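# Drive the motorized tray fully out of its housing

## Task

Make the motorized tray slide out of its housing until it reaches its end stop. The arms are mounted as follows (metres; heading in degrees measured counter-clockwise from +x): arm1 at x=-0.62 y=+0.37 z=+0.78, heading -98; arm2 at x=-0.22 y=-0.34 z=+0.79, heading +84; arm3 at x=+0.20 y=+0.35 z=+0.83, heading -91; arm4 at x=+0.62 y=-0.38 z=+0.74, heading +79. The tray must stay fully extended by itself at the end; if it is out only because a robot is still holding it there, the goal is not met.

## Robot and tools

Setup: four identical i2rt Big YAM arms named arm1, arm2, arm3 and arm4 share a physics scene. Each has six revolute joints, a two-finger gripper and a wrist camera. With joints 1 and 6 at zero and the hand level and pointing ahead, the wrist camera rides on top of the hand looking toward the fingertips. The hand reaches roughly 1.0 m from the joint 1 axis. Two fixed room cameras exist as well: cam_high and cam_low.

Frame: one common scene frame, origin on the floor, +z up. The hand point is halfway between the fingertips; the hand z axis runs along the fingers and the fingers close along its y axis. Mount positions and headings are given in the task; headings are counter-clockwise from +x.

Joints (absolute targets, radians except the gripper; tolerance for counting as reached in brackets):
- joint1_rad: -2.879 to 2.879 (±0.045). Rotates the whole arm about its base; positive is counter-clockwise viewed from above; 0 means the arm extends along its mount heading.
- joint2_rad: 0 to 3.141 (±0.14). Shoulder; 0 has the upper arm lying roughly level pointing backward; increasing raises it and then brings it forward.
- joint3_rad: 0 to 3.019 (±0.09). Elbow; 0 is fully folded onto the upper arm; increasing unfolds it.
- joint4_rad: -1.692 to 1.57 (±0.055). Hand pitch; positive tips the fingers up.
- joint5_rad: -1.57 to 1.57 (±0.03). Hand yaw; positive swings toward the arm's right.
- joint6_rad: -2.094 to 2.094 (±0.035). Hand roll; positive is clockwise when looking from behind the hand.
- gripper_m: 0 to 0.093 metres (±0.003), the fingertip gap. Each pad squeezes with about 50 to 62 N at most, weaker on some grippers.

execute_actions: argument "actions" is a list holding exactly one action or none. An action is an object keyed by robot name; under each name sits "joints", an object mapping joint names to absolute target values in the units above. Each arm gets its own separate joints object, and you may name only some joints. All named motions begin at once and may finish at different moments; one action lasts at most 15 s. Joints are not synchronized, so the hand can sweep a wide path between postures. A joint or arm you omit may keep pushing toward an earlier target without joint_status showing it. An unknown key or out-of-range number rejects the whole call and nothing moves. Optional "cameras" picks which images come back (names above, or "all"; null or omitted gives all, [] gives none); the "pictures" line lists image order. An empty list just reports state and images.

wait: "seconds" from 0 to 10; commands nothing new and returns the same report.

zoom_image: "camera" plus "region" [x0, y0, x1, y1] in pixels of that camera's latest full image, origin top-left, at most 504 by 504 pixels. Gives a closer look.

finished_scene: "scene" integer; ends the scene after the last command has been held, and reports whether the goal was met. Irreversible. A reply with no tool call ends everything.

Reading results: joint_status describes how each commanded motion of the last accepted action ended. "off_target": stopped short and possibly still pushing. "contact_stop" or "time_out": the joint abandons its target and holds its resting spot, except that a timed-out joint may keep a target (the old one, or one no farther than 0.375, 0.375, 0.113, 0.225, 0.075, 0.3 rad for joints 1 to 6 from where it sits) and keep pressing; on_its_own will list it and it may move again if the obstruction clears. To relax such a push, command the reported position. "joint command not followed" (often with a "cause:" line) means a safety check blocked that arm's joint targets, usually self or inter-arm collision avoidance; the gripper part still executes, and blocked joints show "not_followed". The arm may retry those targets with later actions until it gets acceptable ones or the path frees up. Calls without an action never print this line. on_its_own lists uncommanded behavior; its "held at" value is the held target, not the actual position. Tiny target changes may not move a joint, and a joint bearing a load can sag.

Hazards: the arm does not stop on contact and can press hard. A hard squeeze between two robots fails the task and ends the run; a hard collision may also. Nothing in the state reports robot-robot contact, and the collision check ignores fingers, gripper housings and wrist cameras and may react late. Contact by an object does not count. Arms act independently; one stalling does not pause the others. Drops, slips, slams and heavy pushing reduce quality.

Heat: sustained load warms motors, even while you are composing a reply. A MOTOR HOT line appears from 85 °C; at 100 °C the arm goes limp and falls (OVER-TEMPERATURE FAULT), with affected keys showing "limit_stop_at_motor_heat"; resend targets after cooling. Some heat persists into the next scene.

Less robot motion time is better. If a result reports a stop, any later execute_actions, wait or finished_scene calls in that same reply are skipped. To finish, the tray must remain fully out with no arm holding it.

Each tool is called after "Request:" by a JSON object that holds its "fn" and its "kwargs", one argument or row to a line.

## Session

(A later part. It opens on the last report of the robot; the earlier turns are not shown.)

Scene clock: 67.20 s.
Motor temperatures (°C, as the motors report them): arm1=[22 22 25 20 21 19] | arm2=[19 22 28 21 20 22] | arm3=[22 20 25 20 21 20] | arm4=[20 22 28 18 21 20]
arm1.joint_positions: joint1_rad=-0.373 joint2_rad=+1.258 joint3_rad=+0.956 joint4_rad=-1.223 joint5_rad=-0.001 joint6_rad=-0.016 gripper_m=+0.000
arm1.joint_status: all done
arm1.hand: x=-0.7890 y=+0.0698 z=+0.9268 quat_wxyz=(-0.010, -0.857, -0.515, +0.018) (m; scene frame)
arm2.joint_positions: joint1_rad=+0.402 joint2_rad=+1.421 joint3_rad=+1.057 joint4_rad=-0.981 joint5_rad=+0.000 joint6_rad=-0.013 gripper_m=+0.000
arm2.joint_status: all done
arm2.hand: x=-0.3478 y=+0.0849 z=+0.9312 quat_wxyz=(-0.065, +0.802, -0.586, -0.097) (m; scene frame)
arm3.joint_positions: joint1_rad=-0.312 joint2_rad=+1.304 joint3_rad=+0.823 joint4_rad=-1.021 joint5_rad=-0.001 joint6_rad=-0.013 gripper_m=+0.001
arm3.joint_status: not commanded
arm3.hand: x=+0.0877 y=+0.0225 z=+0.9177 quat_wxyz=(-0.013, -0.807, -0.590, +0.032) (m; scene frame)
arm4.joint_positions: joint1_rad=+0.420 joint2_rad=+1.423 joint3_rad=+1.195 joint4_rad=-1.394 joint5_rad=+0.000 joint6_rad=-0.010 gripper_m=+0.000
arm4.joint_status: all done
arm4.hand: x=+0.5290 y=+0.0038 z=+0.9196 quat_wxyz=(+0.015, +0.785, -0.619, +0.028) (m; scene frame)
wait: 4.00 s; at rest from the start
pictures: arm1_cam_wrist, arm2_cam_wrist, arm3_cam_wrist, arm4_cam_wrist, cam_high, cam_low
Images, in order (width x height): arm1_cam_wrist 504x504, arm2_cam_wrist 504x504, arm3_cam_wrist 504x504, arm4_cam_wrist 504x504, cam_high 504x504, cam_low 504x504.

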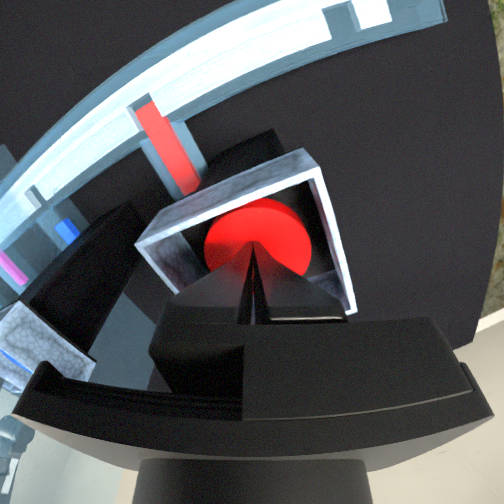

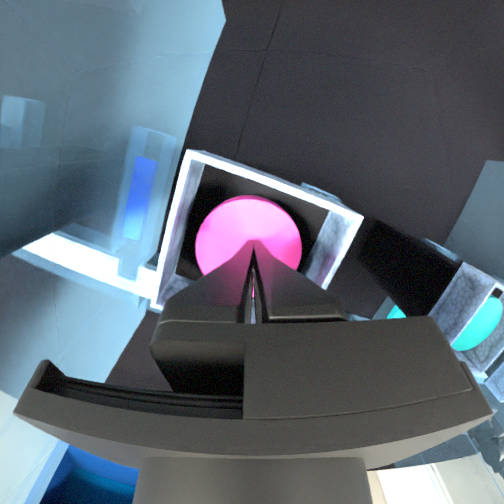

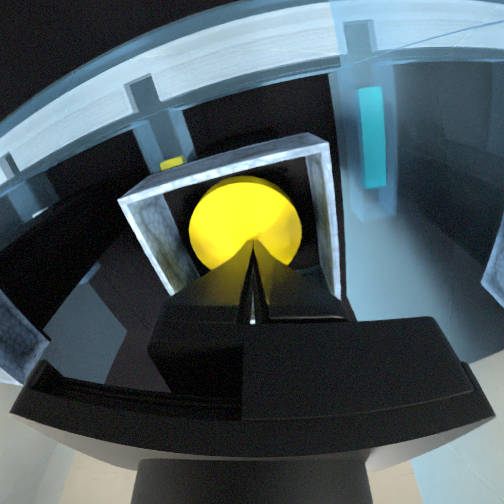

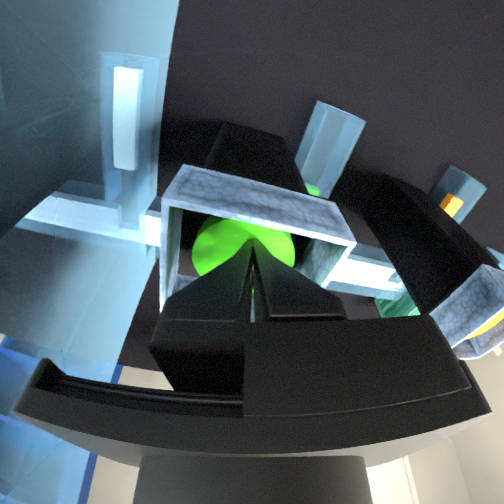

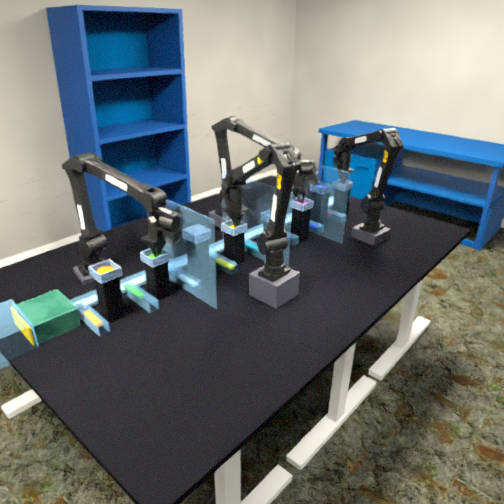

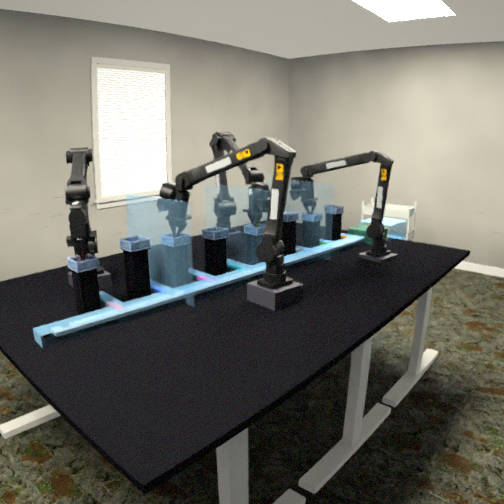

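Request:
{"fn": "wait", "kwargs": {
  "seconds": 10
}}

Scene clock: 77.43 s.
Motor temperatures (°C, as the motors report them): arm1=[22 22 25 20 21 19] | arm2=[19 22 28 21 20 22] | arm3=[22 20 25 20 21 20] | arm4=[20 22 28 18 21 20]
arm1.joint_positions: joint1_rad=-0.373 joint2_rad=+1.258 joint3_rad=+0.956 joint4_rad=-1.223 joint5_rad=-0.001 joint6_rad=-0.016 gripper_m=+0.000
arm1.joint_status: all done
arm1.hand: x=-0.7890 y=+0.0698 z=+0.9268 quat_wxyz=(-0.010, -0.857, -0.515, +0.018) (m; scene frame)
arm2.joint_positions: joint1_rad=+0.402 joint2_rad=+1.421 joint3_rad=+1.057 joint4_rad=-0.981 joint5_rad=+0.000 joint6_rad=-0.013 gripper_m=+0.000
arm2.joint_status: all done
arm2.hand: x=-0.3478 y=+0.0849 z=+0.9312 quat_wxyz=(-0.065, +0.802, -0.586, -0.097) (m; scene frame)
arm3.joint_positions: joint1_rad=-0.312 joint2_rad=+1.304 joint3_rad=+0.823 joint4_rad=-1.021 joint5_rad=-0.001 joint6_rad=-0.013 gripper_m=+0.001
arm3.joint_status: not commanded
arm3.hand: x=+0.0877 y=+0.0225 z=+0.9177 quat_wxyz=(-0.013, -0.807, -0.590, +0.032) (m; scene frame)
arm4.joint_positions: joint1_rad=+0.420 joint2_rad=+1.423 joint3_rad=+1.195 joint4_rad=-1.394 joint5_rad=+0.000 joint6_rad=-0.010 gripper_m=+0.000
arm4.joint_status: all done
arm4.hand: x=+0.5290 y=+0.0038 z=+0.9196 quat_wxyz=(+0.015, +0.785, -0.619, +0.028) (m; scene frame)
wait: 10.00 s; at rest by 0.03 s
pictures: arm1_cam_wrist, arm2_cam_wrist, arm3_cam_wrist, arm4_cam_wrist, cam_high, cam_low
Images, in order (width x height): arm1_cam_wrist 504x504, arm2_cam_wrist 504x504, arm3_cam_wrist 504x504, arm4_cam_wrist 504x504, cam_high 504x504, cam_low 504x504.

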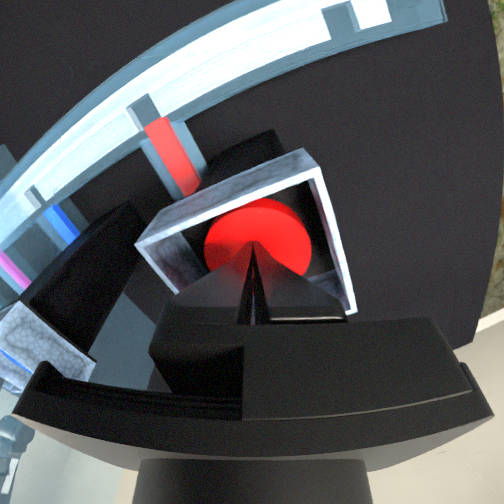

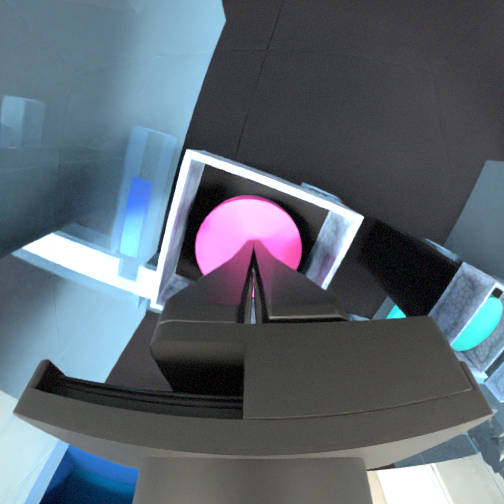

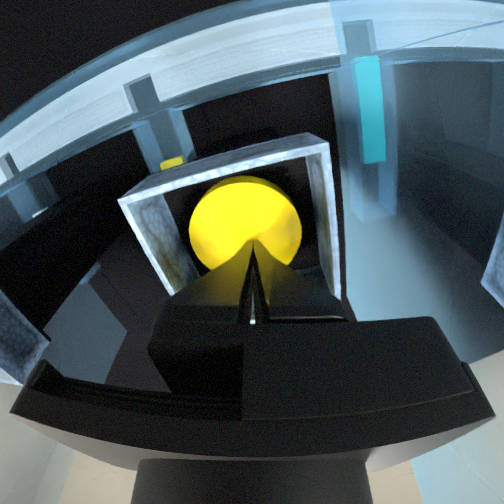

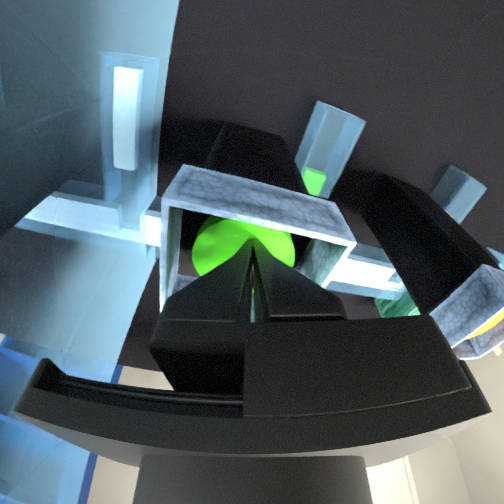

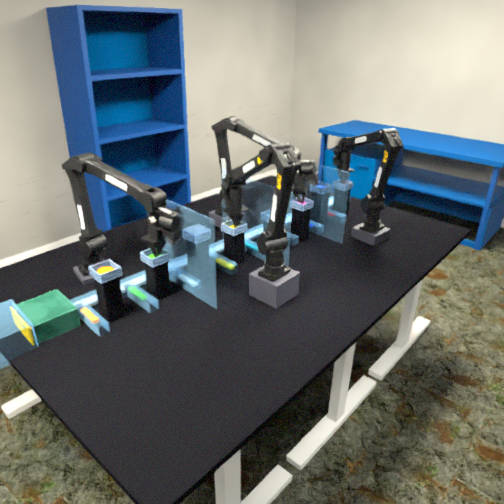

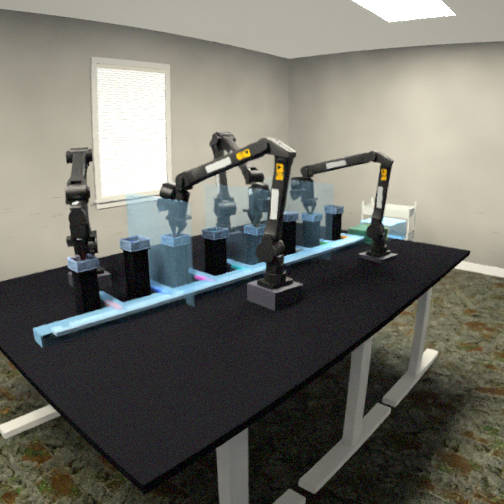

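Request:
{"fn": "wait", "kwargs": {
  "seconds": 10
}}

Scene clock: 87.83 s.
Motor temperatures (°C, as the motors report them): arm1=[22 22 25 20 21 19] | arm2=[19 22 28 21 20 22] | arm3=[22 20 26 20 21 20] | arm4=[20 22 27 18 21 20]
arm1.joint_positions: joint1_rad=-0.373 joint2_rad=+1.258 joint3_rad=+0.956 joint4_rad=-1.223 joint5_rad=-0.001 joint6_rad=-0.016 gripper_m=+0.000
arm1.joint_status: all done
arm1.hand: x=-0.7890 y=+0.0698 z=+0.9268 quat_wxyz=(-0.010, -0.857, -0.515, +0.018) (m; scene frame)
arm2.joint_positions: joint1_rad=+0.402 joint2_rad=+1.421 joint3_rad=+1.057 joint4_rad=-0.981 joint5_rad=+0.000 joint6_rad=-0.013 gripper_m=+0.000
arm2.joint_status: all done
arm2.hand: x=-0.3478 y=+0.0849 z=+0.9312 quat_wxyz=(-0.065, +0.802, -0.586, -0.097) (m; scene frame)
arm3.joint_positions: joint1_rad=-0.312 joint2_rad=+1.304 joint3_rad=+0.823 joint4_rad=-1.021 joint5_rad=-0.001 joint6_rad=-0.013 gripper_m=+0.001
arm3.joint_status: not commanded
arm3.hand: x=+0.0877 y=+0.0225 z=+0.9177 quat_wxyz=(-0.013, -0.807, -0.590, +0.032) (m; scene frame)
arm4.joint_positions: joint1_rad=+0.420 joint2_rad=+1.423 joint3_rad=+1.195 joint4_rad=-1.394 joint5_rad=+0.000 joint6_rad=-0.010 gripper_m=+0.000
arm4.joint_status: all done
arm4.hand: x=+0.5290 y=+0.0038 z=+0.9196 quat_wxyz=(+0.015, +0.785, -0.619, +0.028) (m; scene frame)
wait: 10.00 s; at rest from the start
pictures: arm1_cam_wrist, arm2_cam_wrist, arm3_cam_wrist, arm4_cam_wrist, cam_high, cam_low
Images, in order (width x height): arm1_cam_wrist 504x504, arm2_cam_wrist 504x504, arm3_cam_wrist 504x504, arm4_cam_wrist 504x504, cam_high 504x504, cam_low 504x504.

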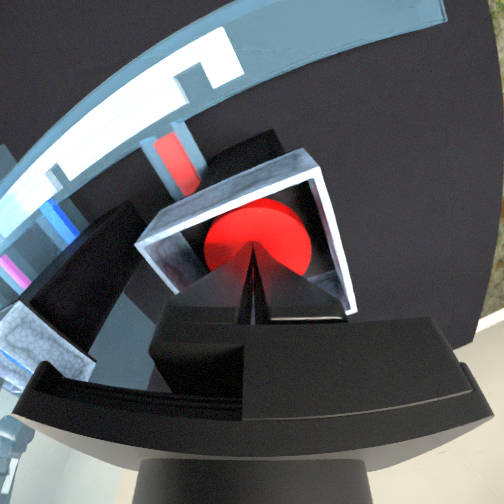

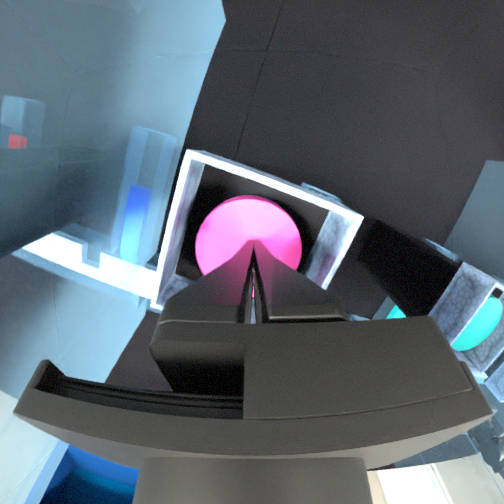

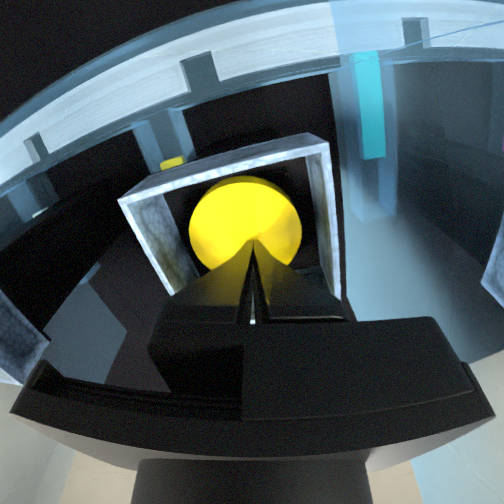

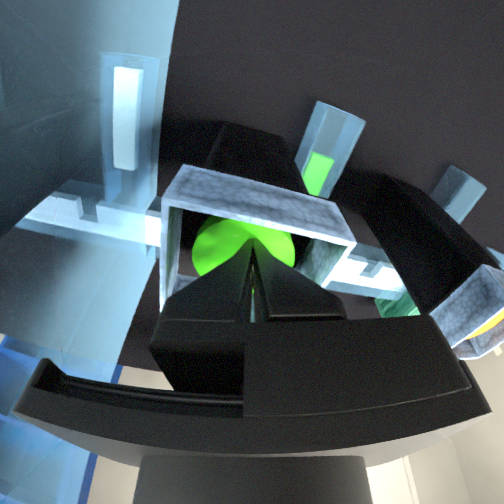

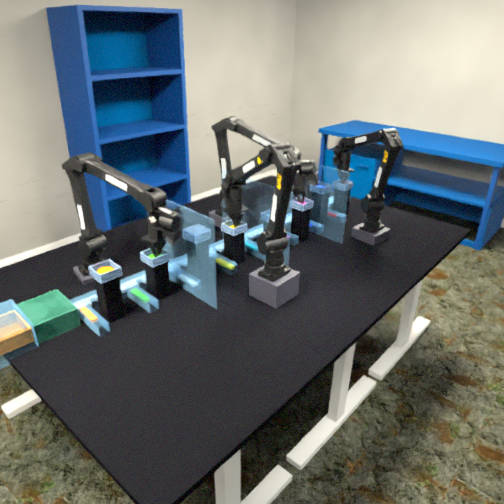

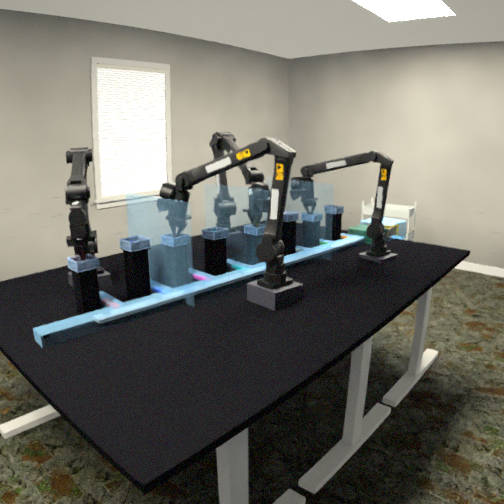

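Request:
{"fn": "wait", "kwargs": {
  "seconds": 6
}}

Scene clock: 94.17 s.
Motor temperatures (°C, as the motors report them): arm1=[22 22 25 20 21 19] | arm2=[19 22 28 21 20 22] | arm3=[22 20 26 20 21 20] | arm4=[20 22 27 18 21 20]
arm1.joint_positions: joint1_rad=-0.373 joint2_rad=+1.258 joint3_rad=+0.956 joint4_rad=-1.223 joint5_rad=-0.001 joint6_rad=-0.016 gripper_m=+0.000
arm1.joint_status: all done
arm1.hand: x=-0.7890 y=+0.0698 z=+0.9268 quat_wxyz=(-0.010, -0.857, -0.515, +0.018) (m; scene frame)
arm2.joint_positions: joint1_rad=+0.402 joint2_rad=+1.421 joint3_rad=+1.057 joint4_rad=-0.981 joint5_rad=+0.000 joint6_rad=-0.013 gripper_m=+0.000
arm2.joint_status: all done
arm2.hand: x=-0.3478 y=+0.0849 z=+0.9312 quat_wxyz=(-0.065, +0.802, -0.586, -0.097) (m; scene frame)
arm3.joint_positions: joint1_rad=-0.312 joint2_rad=+1.304 joint3_rad=+0.823 joint4_rad=-1.021 joint5_rad=-0.001 joint6_rad=-0.013 gripper_m=+0.001
arm3.joint_status: not commanded
arm3.hand: x=+0.0877 y=+0.0225 z=+0.9177 quat_wxyz=(-0.013, -0.807, -0.590, +0.032) (m; scene frame)
arm4.joint_positions: joint1_rad=+0.420 joint2_rad=+1.423 joint3_rad=+1.195 joint4_rad=-1.394 joint5_rad=+0.000 joint6_rad=-0.010 gripper_m=+0.000
arm4.joint_status: all done
arm4.hand: x=+0.5290 y=+0.0038 z=+0.9196 quat_wxyz=(+0.015, +0.785, -0.619, +0.028) (m; scene frame)
wait: 6.00 s; at rest from the start
pictures: arm1_cam_wrist, arm2_cam_wrist, arm3_cam_wrist, arm4_cam_wrist, cam_high, cam_low
Images, in order (width x height): arm1_cam_wrist 504x504, arm2_cam_wrist 504x504, arm3_cam_wrist 504x504, arm4_cam_wrist 504x504, cam_high 504x504, cam_low 504x504.

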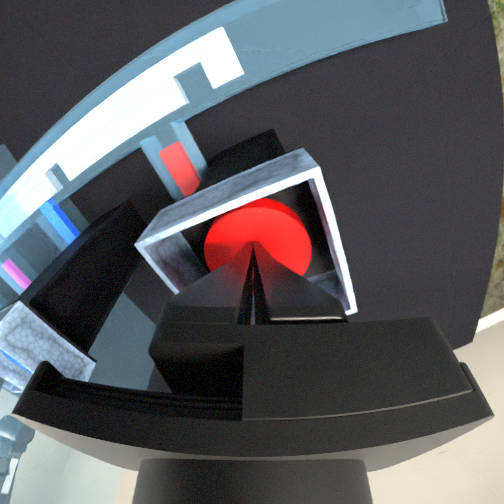

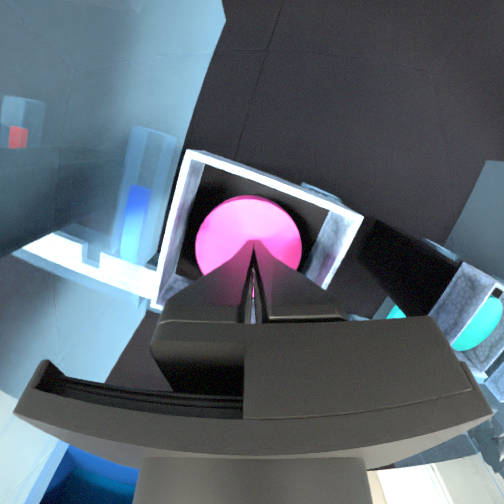

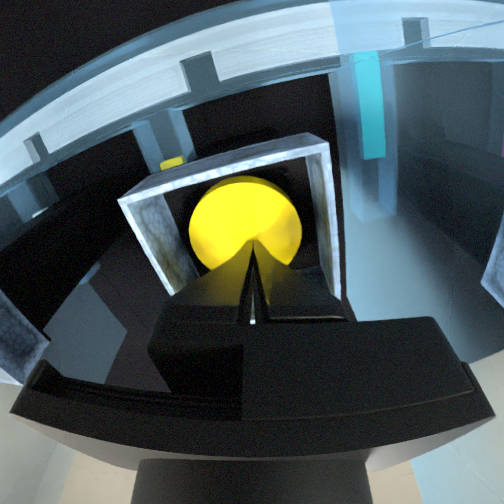

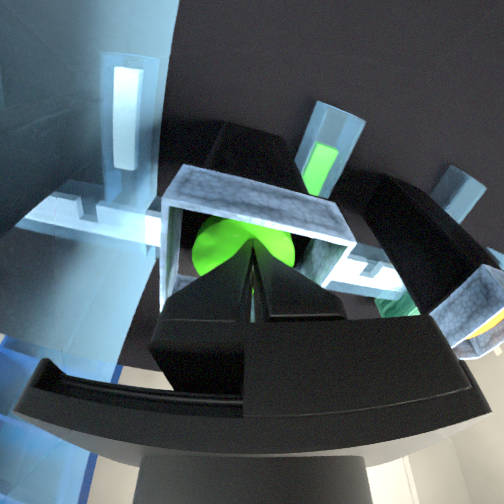

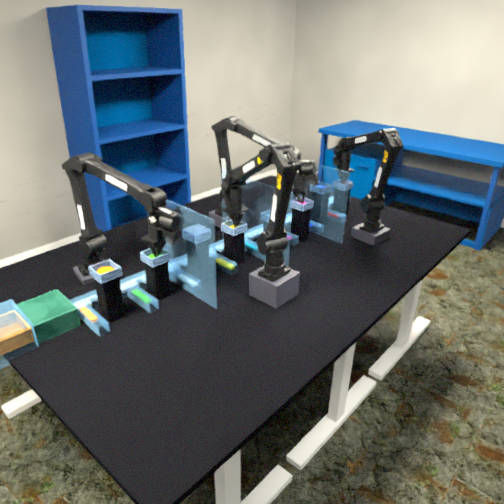

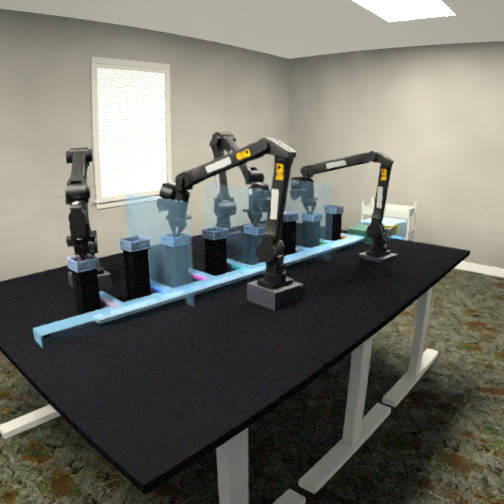

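Request:
{"fn": "wait", "kwargs": {
  "seconds": 10
}}

Request:
{"fn": "execute_actions", "kwargs": {
  "actions": [
    {"arm1":{"joints":{"joint2_rad":0.97}},"arm2":{"joints":{"joint2_rad":1.28}},"arm4":{"joints":{"joint2_rad":1.22}}}
  ],
  "cameras": []
}}

Request:
{"fn": "execute_actions", "kwargs": {
  "actions": [
    {"arm1":{"joints":{"joint1_rad":0.30,"joint4_rad":-1.35}},"arm2":{"joints":{"joint1_rad":-0.09,"joint4_rad":-1.08}},"arm4":{"joints":{"joint1_rad":-0.15}}}
  ],
  "cameras": []
}}

Request:
{"fn": "execute_actions", "kwargs": {
  "actions": [
    {"arm1":{"joints":{"joint2_rad":1.175}},"arm2":{"joints":{"joint2_rad":1.46}},"arm4":{"joints":{"joint2_rad":1.405}}}
  ],
  "cameras": ["arm1_cam_wrist","arm2_cam_wrist","arm4_cam_wrist"]
}}

Scene clock: 106.13 s.
Motor temperatures (°C, as the motors report them): arm1=[22 22 26 20 21 19] | arm2=[19 22 28 21 20 22] | arm3=[22 20 26 20 21 20] | arm4=[20 22 28 18 21 20]
arm1.joint_positions: joint1_rad=-0.373 joint2_rad=+1.258 joint3_rad=+0.956 joint4_rad=-1.223 joint5_rad=-0.001 joint6_rad=-0.016 gripper_m=+0.000
arm1.joint_status: all done
arm1.hand: x=-0.7890 y=+0.0698 z=+0.9268 quat_wxyz=(-0.010, -0.857, -0.515, +0.018) (m; scene frame)
arm2.joint_positions: joint1_rad=+0.402 joint2_rad=+1.421 joint3_rad=+1.057 joint4_rad=-0.981 joint5_rad=+0.000 joint6_rad=-0.013 gripper_m=+0.000
arm2.joint_status: all done
arm2.hand: x=-0.3478 y=+0.0849 z=+0.9312 quat_wxyz=(-0.065, +0.802, -0.586, -0.097) (m; scene frame)
arm3.joint_positions: joint1_rad=-0.312 joint2_rad=+1.304 joint3_rad=+0.823 joint4_rad=-1.021 joint5_rad=-0.001 joint6_rad=-0.013 gripper_m=+0.001
arm3.joint_status: not commanded
arm3.hand: x=+0.0877 y=+0.0225 z=+0.9177 quat_wxyz=(-0.013, -0.807, -0.590, +0.032) (m; scene frame)
arm4.joint_positions: joint1_rad=+0.420 joint2_rad=+1.423 joint3_rad=+1.195 joint4_rad=-1.394 joint5_rad=+0.000 joint6_rad=-0.010 gripper_m=+0.000
arm4.joint_status: all done
arm4.hand: x=+0.5290 y=+0.0038 z=+0.9196 quat_wxyz=(+0.015, +0.785, -0.619, +0.028) (m; scene frame)
wait: 10.00 s; at rest from the start
pictures: arm1_cam_wrist, arm2_cam_wrist, arm3_cam_wrist, arm4_cam_wrist, cam_high, cam_low
Images, in order (width x height): arm1_cam_wrist 504x504, arm2_cam_wrist 504x504, arm3_cam_wrist 504x504, arm4_cam_wrist 504x504, cam_high 504x504, cam_low 504x504.

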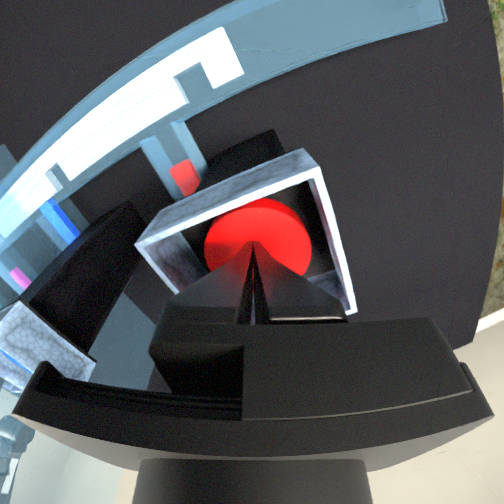

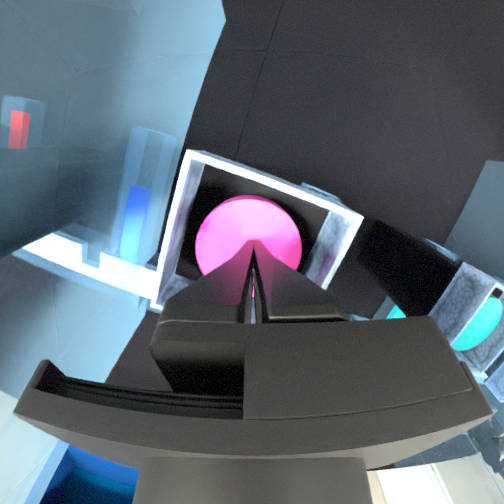

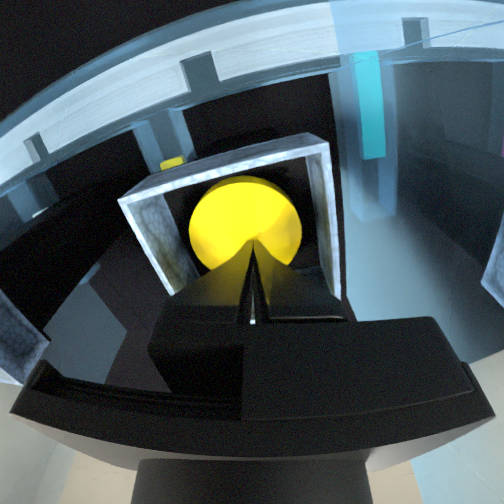

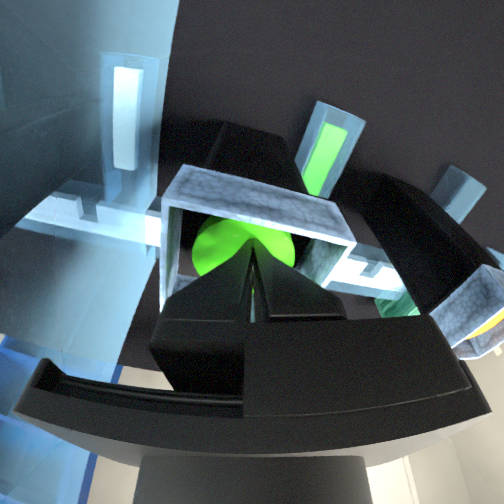

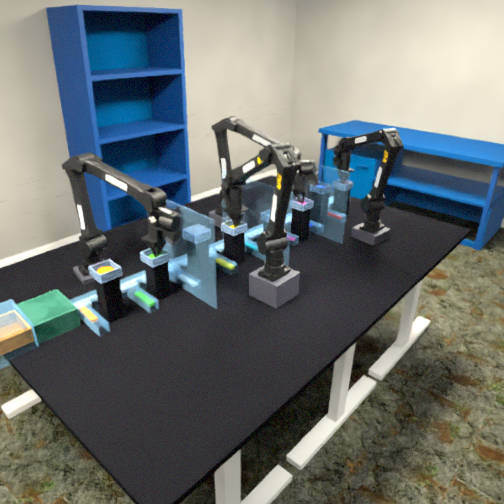

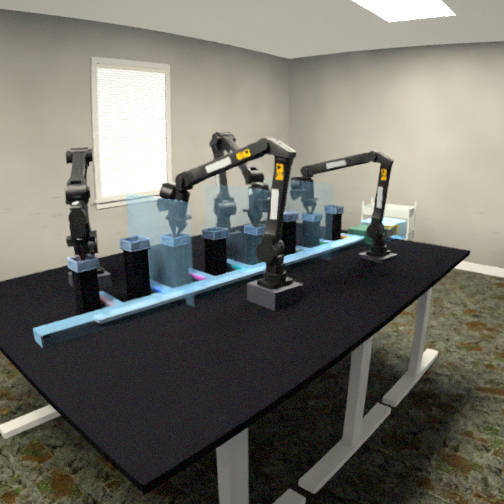

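Scene clock: 107.20 s.
Motor temperatures (°C, as the motors report them): arm1=[22 22 26 20 21 19] | arm2=[19 22 28 21 20 22] | arm3=[22 20 26 20 21 20] | arm4=[20 22 28 18 21 20]
arm1.joint_positions: joint1_rad=-0.373 joint2_rad=+0.958 joint3_rad=+0.956 joint4_rad=-1.222 joint5_rad=-0.001 joint6_rad=-0.016 gripper_m=+0.000
arm1.joint_status: all done
arm1.hand: x=-0.7791 y=+0.0875 z=+1.0217 quat_wxyz=(-0.085, -0.844, -0.508, +0.148) (m; scene frame)
arm2.joint_positions: joint1_rad=+0.402 joint2_rad=+1.266 joint3_rad=+1.057 joint4_rad=-0.981 joint5_rad=+0.000 joint6_rad=-0.013 gripper_m=+0.000
arm2.joint_status: all done
arm2.hand: x=-0.3450 y=+0.0784 z=+0.9963 quat_wxyz=(-0.111, +0.792, -0.579, -0.158) (m; scene frame)
arm3.joint_positions: joint1_rad=-0.312 joint2_rad=+1.304 joint3_rad=+0.823 joint4_rad=-1.021 joint5_rad=-0.001 joint6_rad=-0.013 gripper_m=+0.001
arm3.joint_status: not commanded
arm3.hand: x=+0.0877 y=+0.0225 z=+0.9177 quat_wxyz=(-0.013, -0.807, -0.590, +0.032) (m; scene frame)
arm4.joint_positions: joint1_rad=+0.420 joint2_rad=+1.210 joint3_rad=+1.178 joint4_rad=-1.394 joint5_rad=+0.000 joint6_rad=-0.010 gripper_m=+0.000
arm4.joint_status: all done
arm4.hand: x=+0.5333 y=-0.0189 z=+0.9900 quat_wxyz=(-0.047, +0.784, -0.617, -0.049) (m; scene frame)
pictures: none
No camera images: the call's "cameras" was empty. Leave "cameras" out to get every camera's image.

Scene clock: 108.47 s.
Motor temperatures (°C, as the motors report them): arm1=[22 22 26 20 21 19] | arm2=[19 22 28 21 20 22] | arm3=[22 20 26 20 21 20] | arm4=[20 22 28 18 21 20]
arm1.joint_positions: joint1_rad=+0.293 joint2_rad=+0.958 joint3_rad=+0.956 joint4_rad=-1.337 joint5_rad=+0.000 joint6_rad=-0.015 gripper_m=+0.000
arm1.joint_status: all done
arm1.hand: x=-0.5743 y=+0.0778 z=+1.0138 quat_wxyz=(-0.087, -0.638, -0.762, +0.074) (m; scene frame)
arm2.joint_positions: joint1_rad=-0.092 joint2_rad=+1.266 joint3_rad=+1.057 joint4_rad=-1.065 joint5_rad=+0.001 joint6_rad=-0.013 gripper_m=+0.000
arm2.joint_status: all done
arm2.hand: x=-0.1349 y=+0.0698 z=+0.9864 quat_wxyz=(-0.111, +0.631, -0.761, -0.099) (m; scene frame)
arm3.joint_positions: joint1_rad=-0.312 joint2_rad=+1.304 joint3_rad=+0.823 joint4_rad=-1.021 joint5_rad=-0.001 joint6_rad=-0.013 gripper_m=+0.001
arm3.joint_status: not commanded
arm3.hand: x=+0.0877 y=+0.0225 z=+0.9177 quat_wxyz=(-0.013, -0.807, -0.590, +0.032) (m; scene frame)
arm4.joint_positions: joint1_rad=-0.153 joint2_rad=+1.210 joint3_rad=+1.178 joint4_rad=-1.394 joint5_rad=+0.000 joint6_rad=-0.010 gripper_m=+0.000
arm4.joint_status: all done
arm4.hand: x=+0.7415 y=-0.0320 z=+0.9930 quat_wxyz=(-0.063, +0.577, -0.814, -0.034) (m; scene frame)
pictures: none
No camera images: the call's "cameras" was empty. Leave "cameras" out to get every camera's image.

Scene clock: 109.33 s.
Motor temperatures (°C, as the motors report them): arm1=[22 22 26 20 21 19] | arm2=[19 22 28 21 20 22] | arm3=[22 20 26 20 21 20] | arm4=[20 22 28 18 21 20]
arm1.joint_positions: joint1_rad=+0.293 joint2_rad=+1.162 joint3_rad=+0.961 joint4_rad=-1.341 joint5_rad=-0.001 joint6_rad=-0.015 gripper_m=+0.000
arm1.joint_status: all done
arm1.hand: x=-0.5714 y=+0.0613 z=+0.9575 quat_wxyz=(-0.010, -0.642, -0.767, +0.008) (m; scene frame)
arm2.joint_positions: joint1_rad=-0.092 joint2_rad=+1.439 joint3_rad=+1.062 joint4_rad=-1.068 joint5_rad=+0.001 joint6_rad=-0.013 gripper_m=+0.000
arm2.joint_status: all done
arm2.hand: x=-0.1344 y=+0.0772 z=+0.9189 quat_wxyz=(-0.045, +0.637, -0.768, -0.046) (m; scene frame)
arm3.joint_positions: joint1_rad=-0.312 joint2_rad=+1.304 joint3_rad=+0.823 joint4_rad=-1.021 joint5_rad=-0.001 joint6_rad=-0.013 gripper_m=+0.001
arm3.joint_status: not commanded
arm3.hand: x=+0.0877 y=+0.0225 z=+0.9177 quat_wxyz=(-0.013, -0.807, -0.590, +0.032) (m; scene frame)
arm4.joint_positions: joint1_rad=-0.153 joint2_rad=+1.386 joint3_rad=+1.192 joint4_rad=-1.398 joint5_rad=+0.000 joint6_rad=-0.010 gripper_m=+0.000
arm4.joint_status: all done
arm4.hand: x=+0.7491 y=-0.0138 z=+0.9353 quat_wxyz=(+0.005, +0.578, -0.816, +0.013) (m; scene frame)
pictures: arm1_cam_wrist, arm2_cam_wrist, arm4_cam_wrist
Images, in order (width x height): arm1_cam_wrist 504x504, arm2_cam_wrist 504x504, arm4_cam_wrist 504x504.

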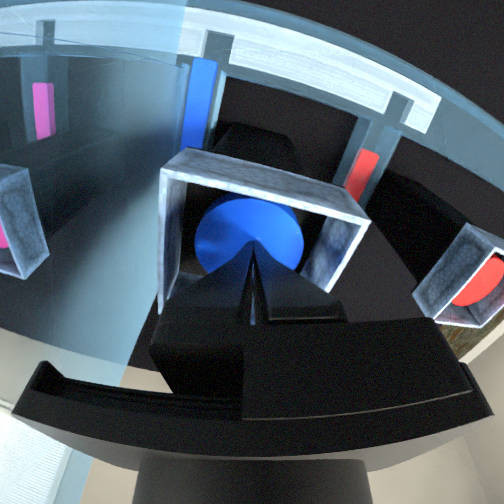

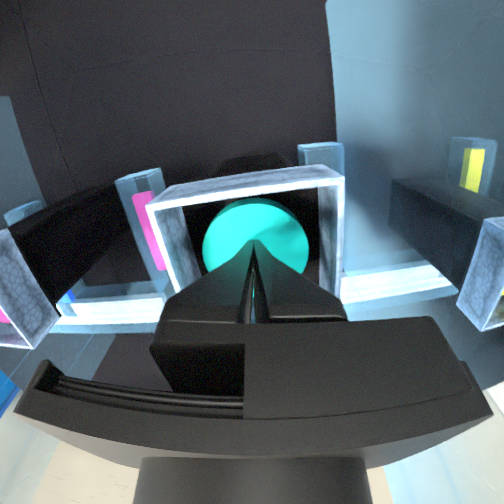

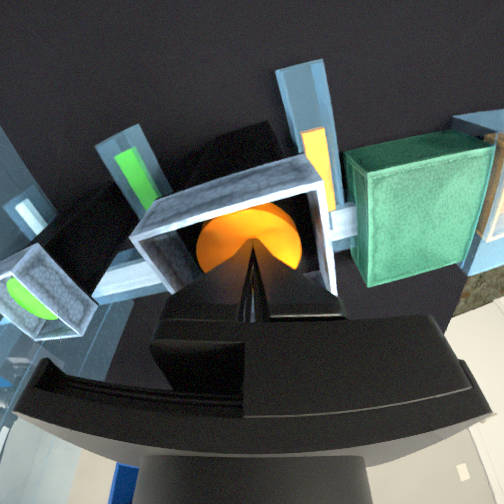

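The bar is moving again. I'll check that it reaches the end of its travel.

Request:
{"fn": "wait", "kwargs": {
  "seconds": 3
}}

Scene clock: 112.80 s.
Motor temperatures (°C, as the motors report them): arm1=[22 22 26 20 21 19] | arm2=[19 22 28 21 20 22] | arm3=[22 20 26 20 21 20] | arm4=[20 22 28 18 21 20]
arm1.joint_positions: joint1_rad=+0.293 joint2_rad=+1.162 joint3_rad=+0.961 joint4_rad=-1.341 joint5_rad=-0.001 joint6_rad=-0.015 gripper_m=+0.000
arm1.joint_status: all done
arm1.hand: x=-0.5714 y=+0.0613 z=+0.9575 quat_wxyz=(-0.010, -0.642, -0.767, +0.008) (m; scene frame)
arm2.joint_positions: joint1_rad=-0.092 joint2_rad=+1.439 joint3_rad=+1.062 joint4_rad=-1.068 joint5_rad=+0.001 joint6_rad=-0.013 gripper_m=+0.000
arm2.joint_status: all done
arm2.hand: x=-0.1344 y=+0.0772 z=+0.9189 quat_wxyz=(-0.045, +0.637, -0.768, -0.046) (m; scene frame)
arm3.joint_positions: joint1_rad=-0.312 joint2_rad=+1.304 joint3_rad=+0.823 joint4_rad=-1.021 joint5_rad=-0.001 joint6_rad=-0.013 gripper_m=+0.001
arm3.joint_status: not commanded
arm3.hand: x=+0.0877 y=+0.0225 z=+0.9177 quat_wxyz=(-0.013, -0.807, -0.590, +0.032) (m; scene frame)
arm4.joint_positions: joint1_rad=-0.153 joint2_rad=+1.386 joint3_rad=+1.192 joint4_rad=-1.398 joint5_rad=+0.000 joint6_rad=-0.010 gripper_m=+0.000
arm4.joint_status: all done
arm4.hand: x=+0.7491 y=-0.0138 z=+0.9353 quat_wxyz=(+0.005, +0.578, -0.816, +0.013) (m; scene frame)
wait: 3.00 s; at rest from the start
pictures: arm1_cam_wrist, arm2_cam_wrist, arm3_cam_wrist, arm4_cam_wrist, cam_high, cam_low
Images, in order (width x height): arm1_cam_wrist 504x504, arm2_cam_wrist 504x504, arm3_cam_wrist 504x504, arm4_cam_wrist 504x504, cam_high 504x504, cam_low 504x504.

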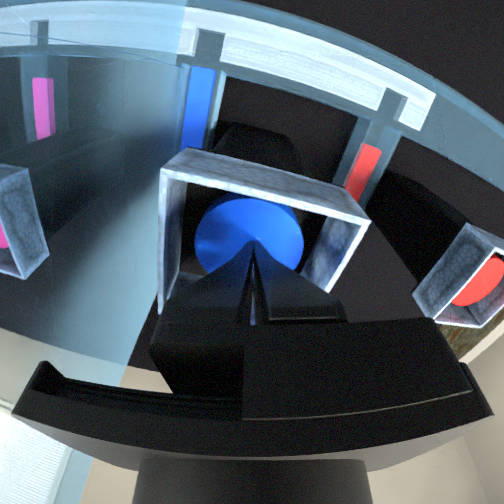

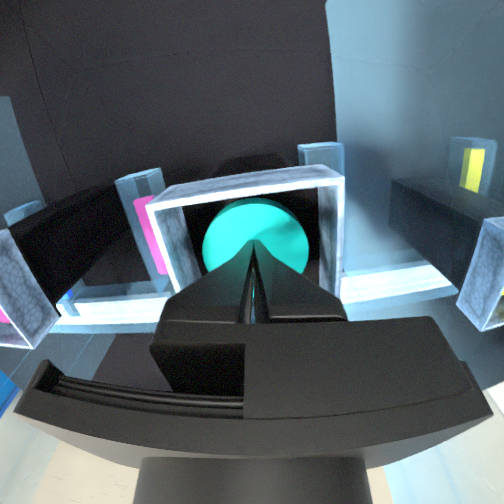

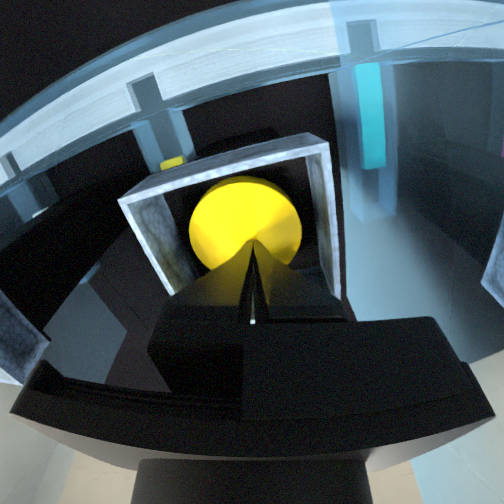

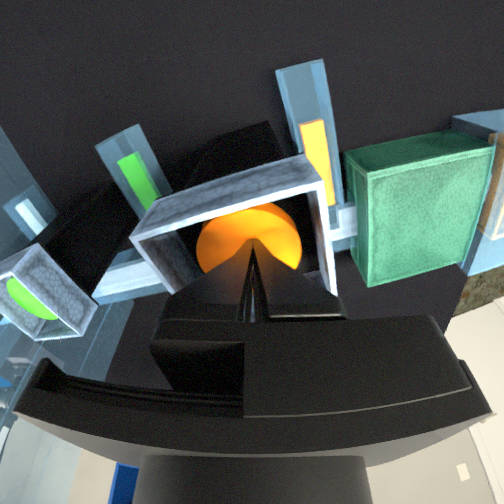

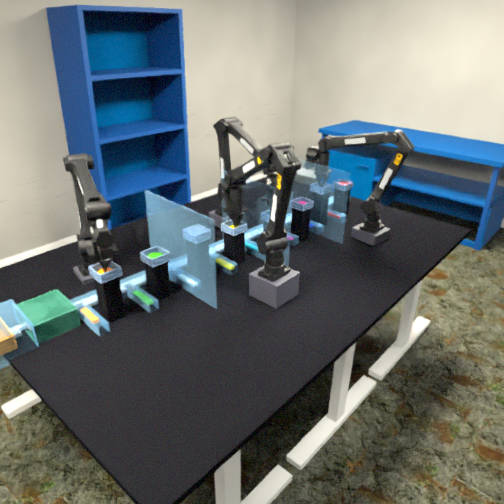

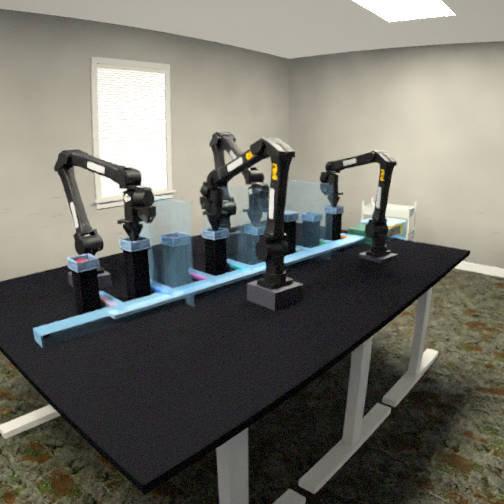

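The tray is fully out. I'll lift off the buttons and finish the scene.

Request:
{"fn": "execute_actions", "kwargs": {
  "actions": [
    {"arm1":{"joints":{"joint2_rad":1.08}},"arm2":{"joints":{"joint2_rad":1.37}},"arm3":{"joints":{"joint2_rad":1.23}},"arm4":{"joints":{"joint2_rad":1.30}}}
  ],
  "cameras": ["arm1_cam_wrist"]
}}

Request:
{"fn": "finished_scene", "kwargs": {
  "scene": 2
}}

Scene clock: 114.37 s.
Motor temperatures (°C, as the motors report them): arm1=[22 22 26 20 21 19] | arm2=[19 22 28 21 20 22] | arm3=[22 20 26 20 21 20] | arm4=[20 22 28 18 21 20]
arm1.joint_positions: joint1_rad=+0.293 joint2_rad=+1.088 joint3_rad=+0.961 joint4_rad=-1.341 joint5_rad=-0.001 joint6_rad=-0.015 gripper_m=+0.000
arm1.joint_status: all done
arm1.hand: x=-0.5722 y=+0.0659 z=+0.9790 quat_wxyz=(-0.038, -0.641, -0.766, +0.032) (m; scene frame)
arm2.joint_positions: joint1_rad=-0.092 joint2_rad=+1.373 joint3_rad=+1.062 joint4_rad=-1.068 joint5_rad=+0.001 joint6_rad=-0.013 gripper_m=+0.000
arm2.joint_status: all done
arm2.hand: x=-0.1342 y=+0.0762 z=+0.9458 quat_wxyz=(-0.071, +0.635, -0.766, -0.067) (m; scene frame)
arm3.joint_positions: joint1_rad=-0.312 joint2_rad=+1.232 joint3_rad=+0.823 joint4_rad=-1.021 joint5_rad=-0.001 joint6_rad=-0.013 gripper_m=+0.001
arm3.joint_status: all done
arm3.hand: x=+0.0874 y=+0.0205 z=+0.9411 quat_wxyz=(-0.034, -0.805, -0.589, +0.061) (m; scene frame)
arm4.joint_positions: joint1_rad=-0.153 joint2_rad=+1.311 joint3_rad=+1.185 joint4_rad=-1.398 joint5_rad=+0.000 joint6_rad=-0.010 gripper_m=+0.000
arm4.joint_status: all done
arm4.hand: x=+0.7460 y=-0.0212 z=+0.9597 quat_wxyz=(-0.023, +0.578, -0.816, -0.006) (m; scene frame)
pictures: arm1_cam_wrist
Images, in order (width x height): arm1_cam_wrist 504x504.

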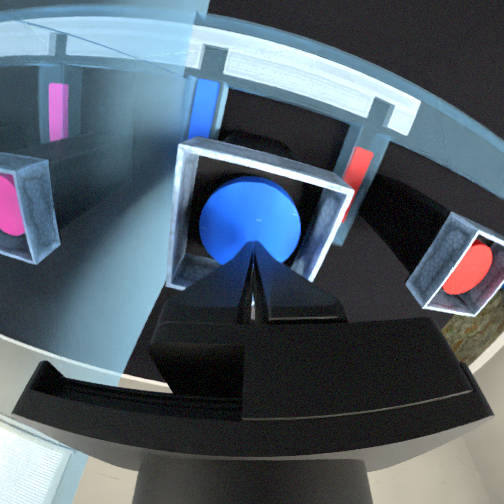

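The scene is finished: the task was done.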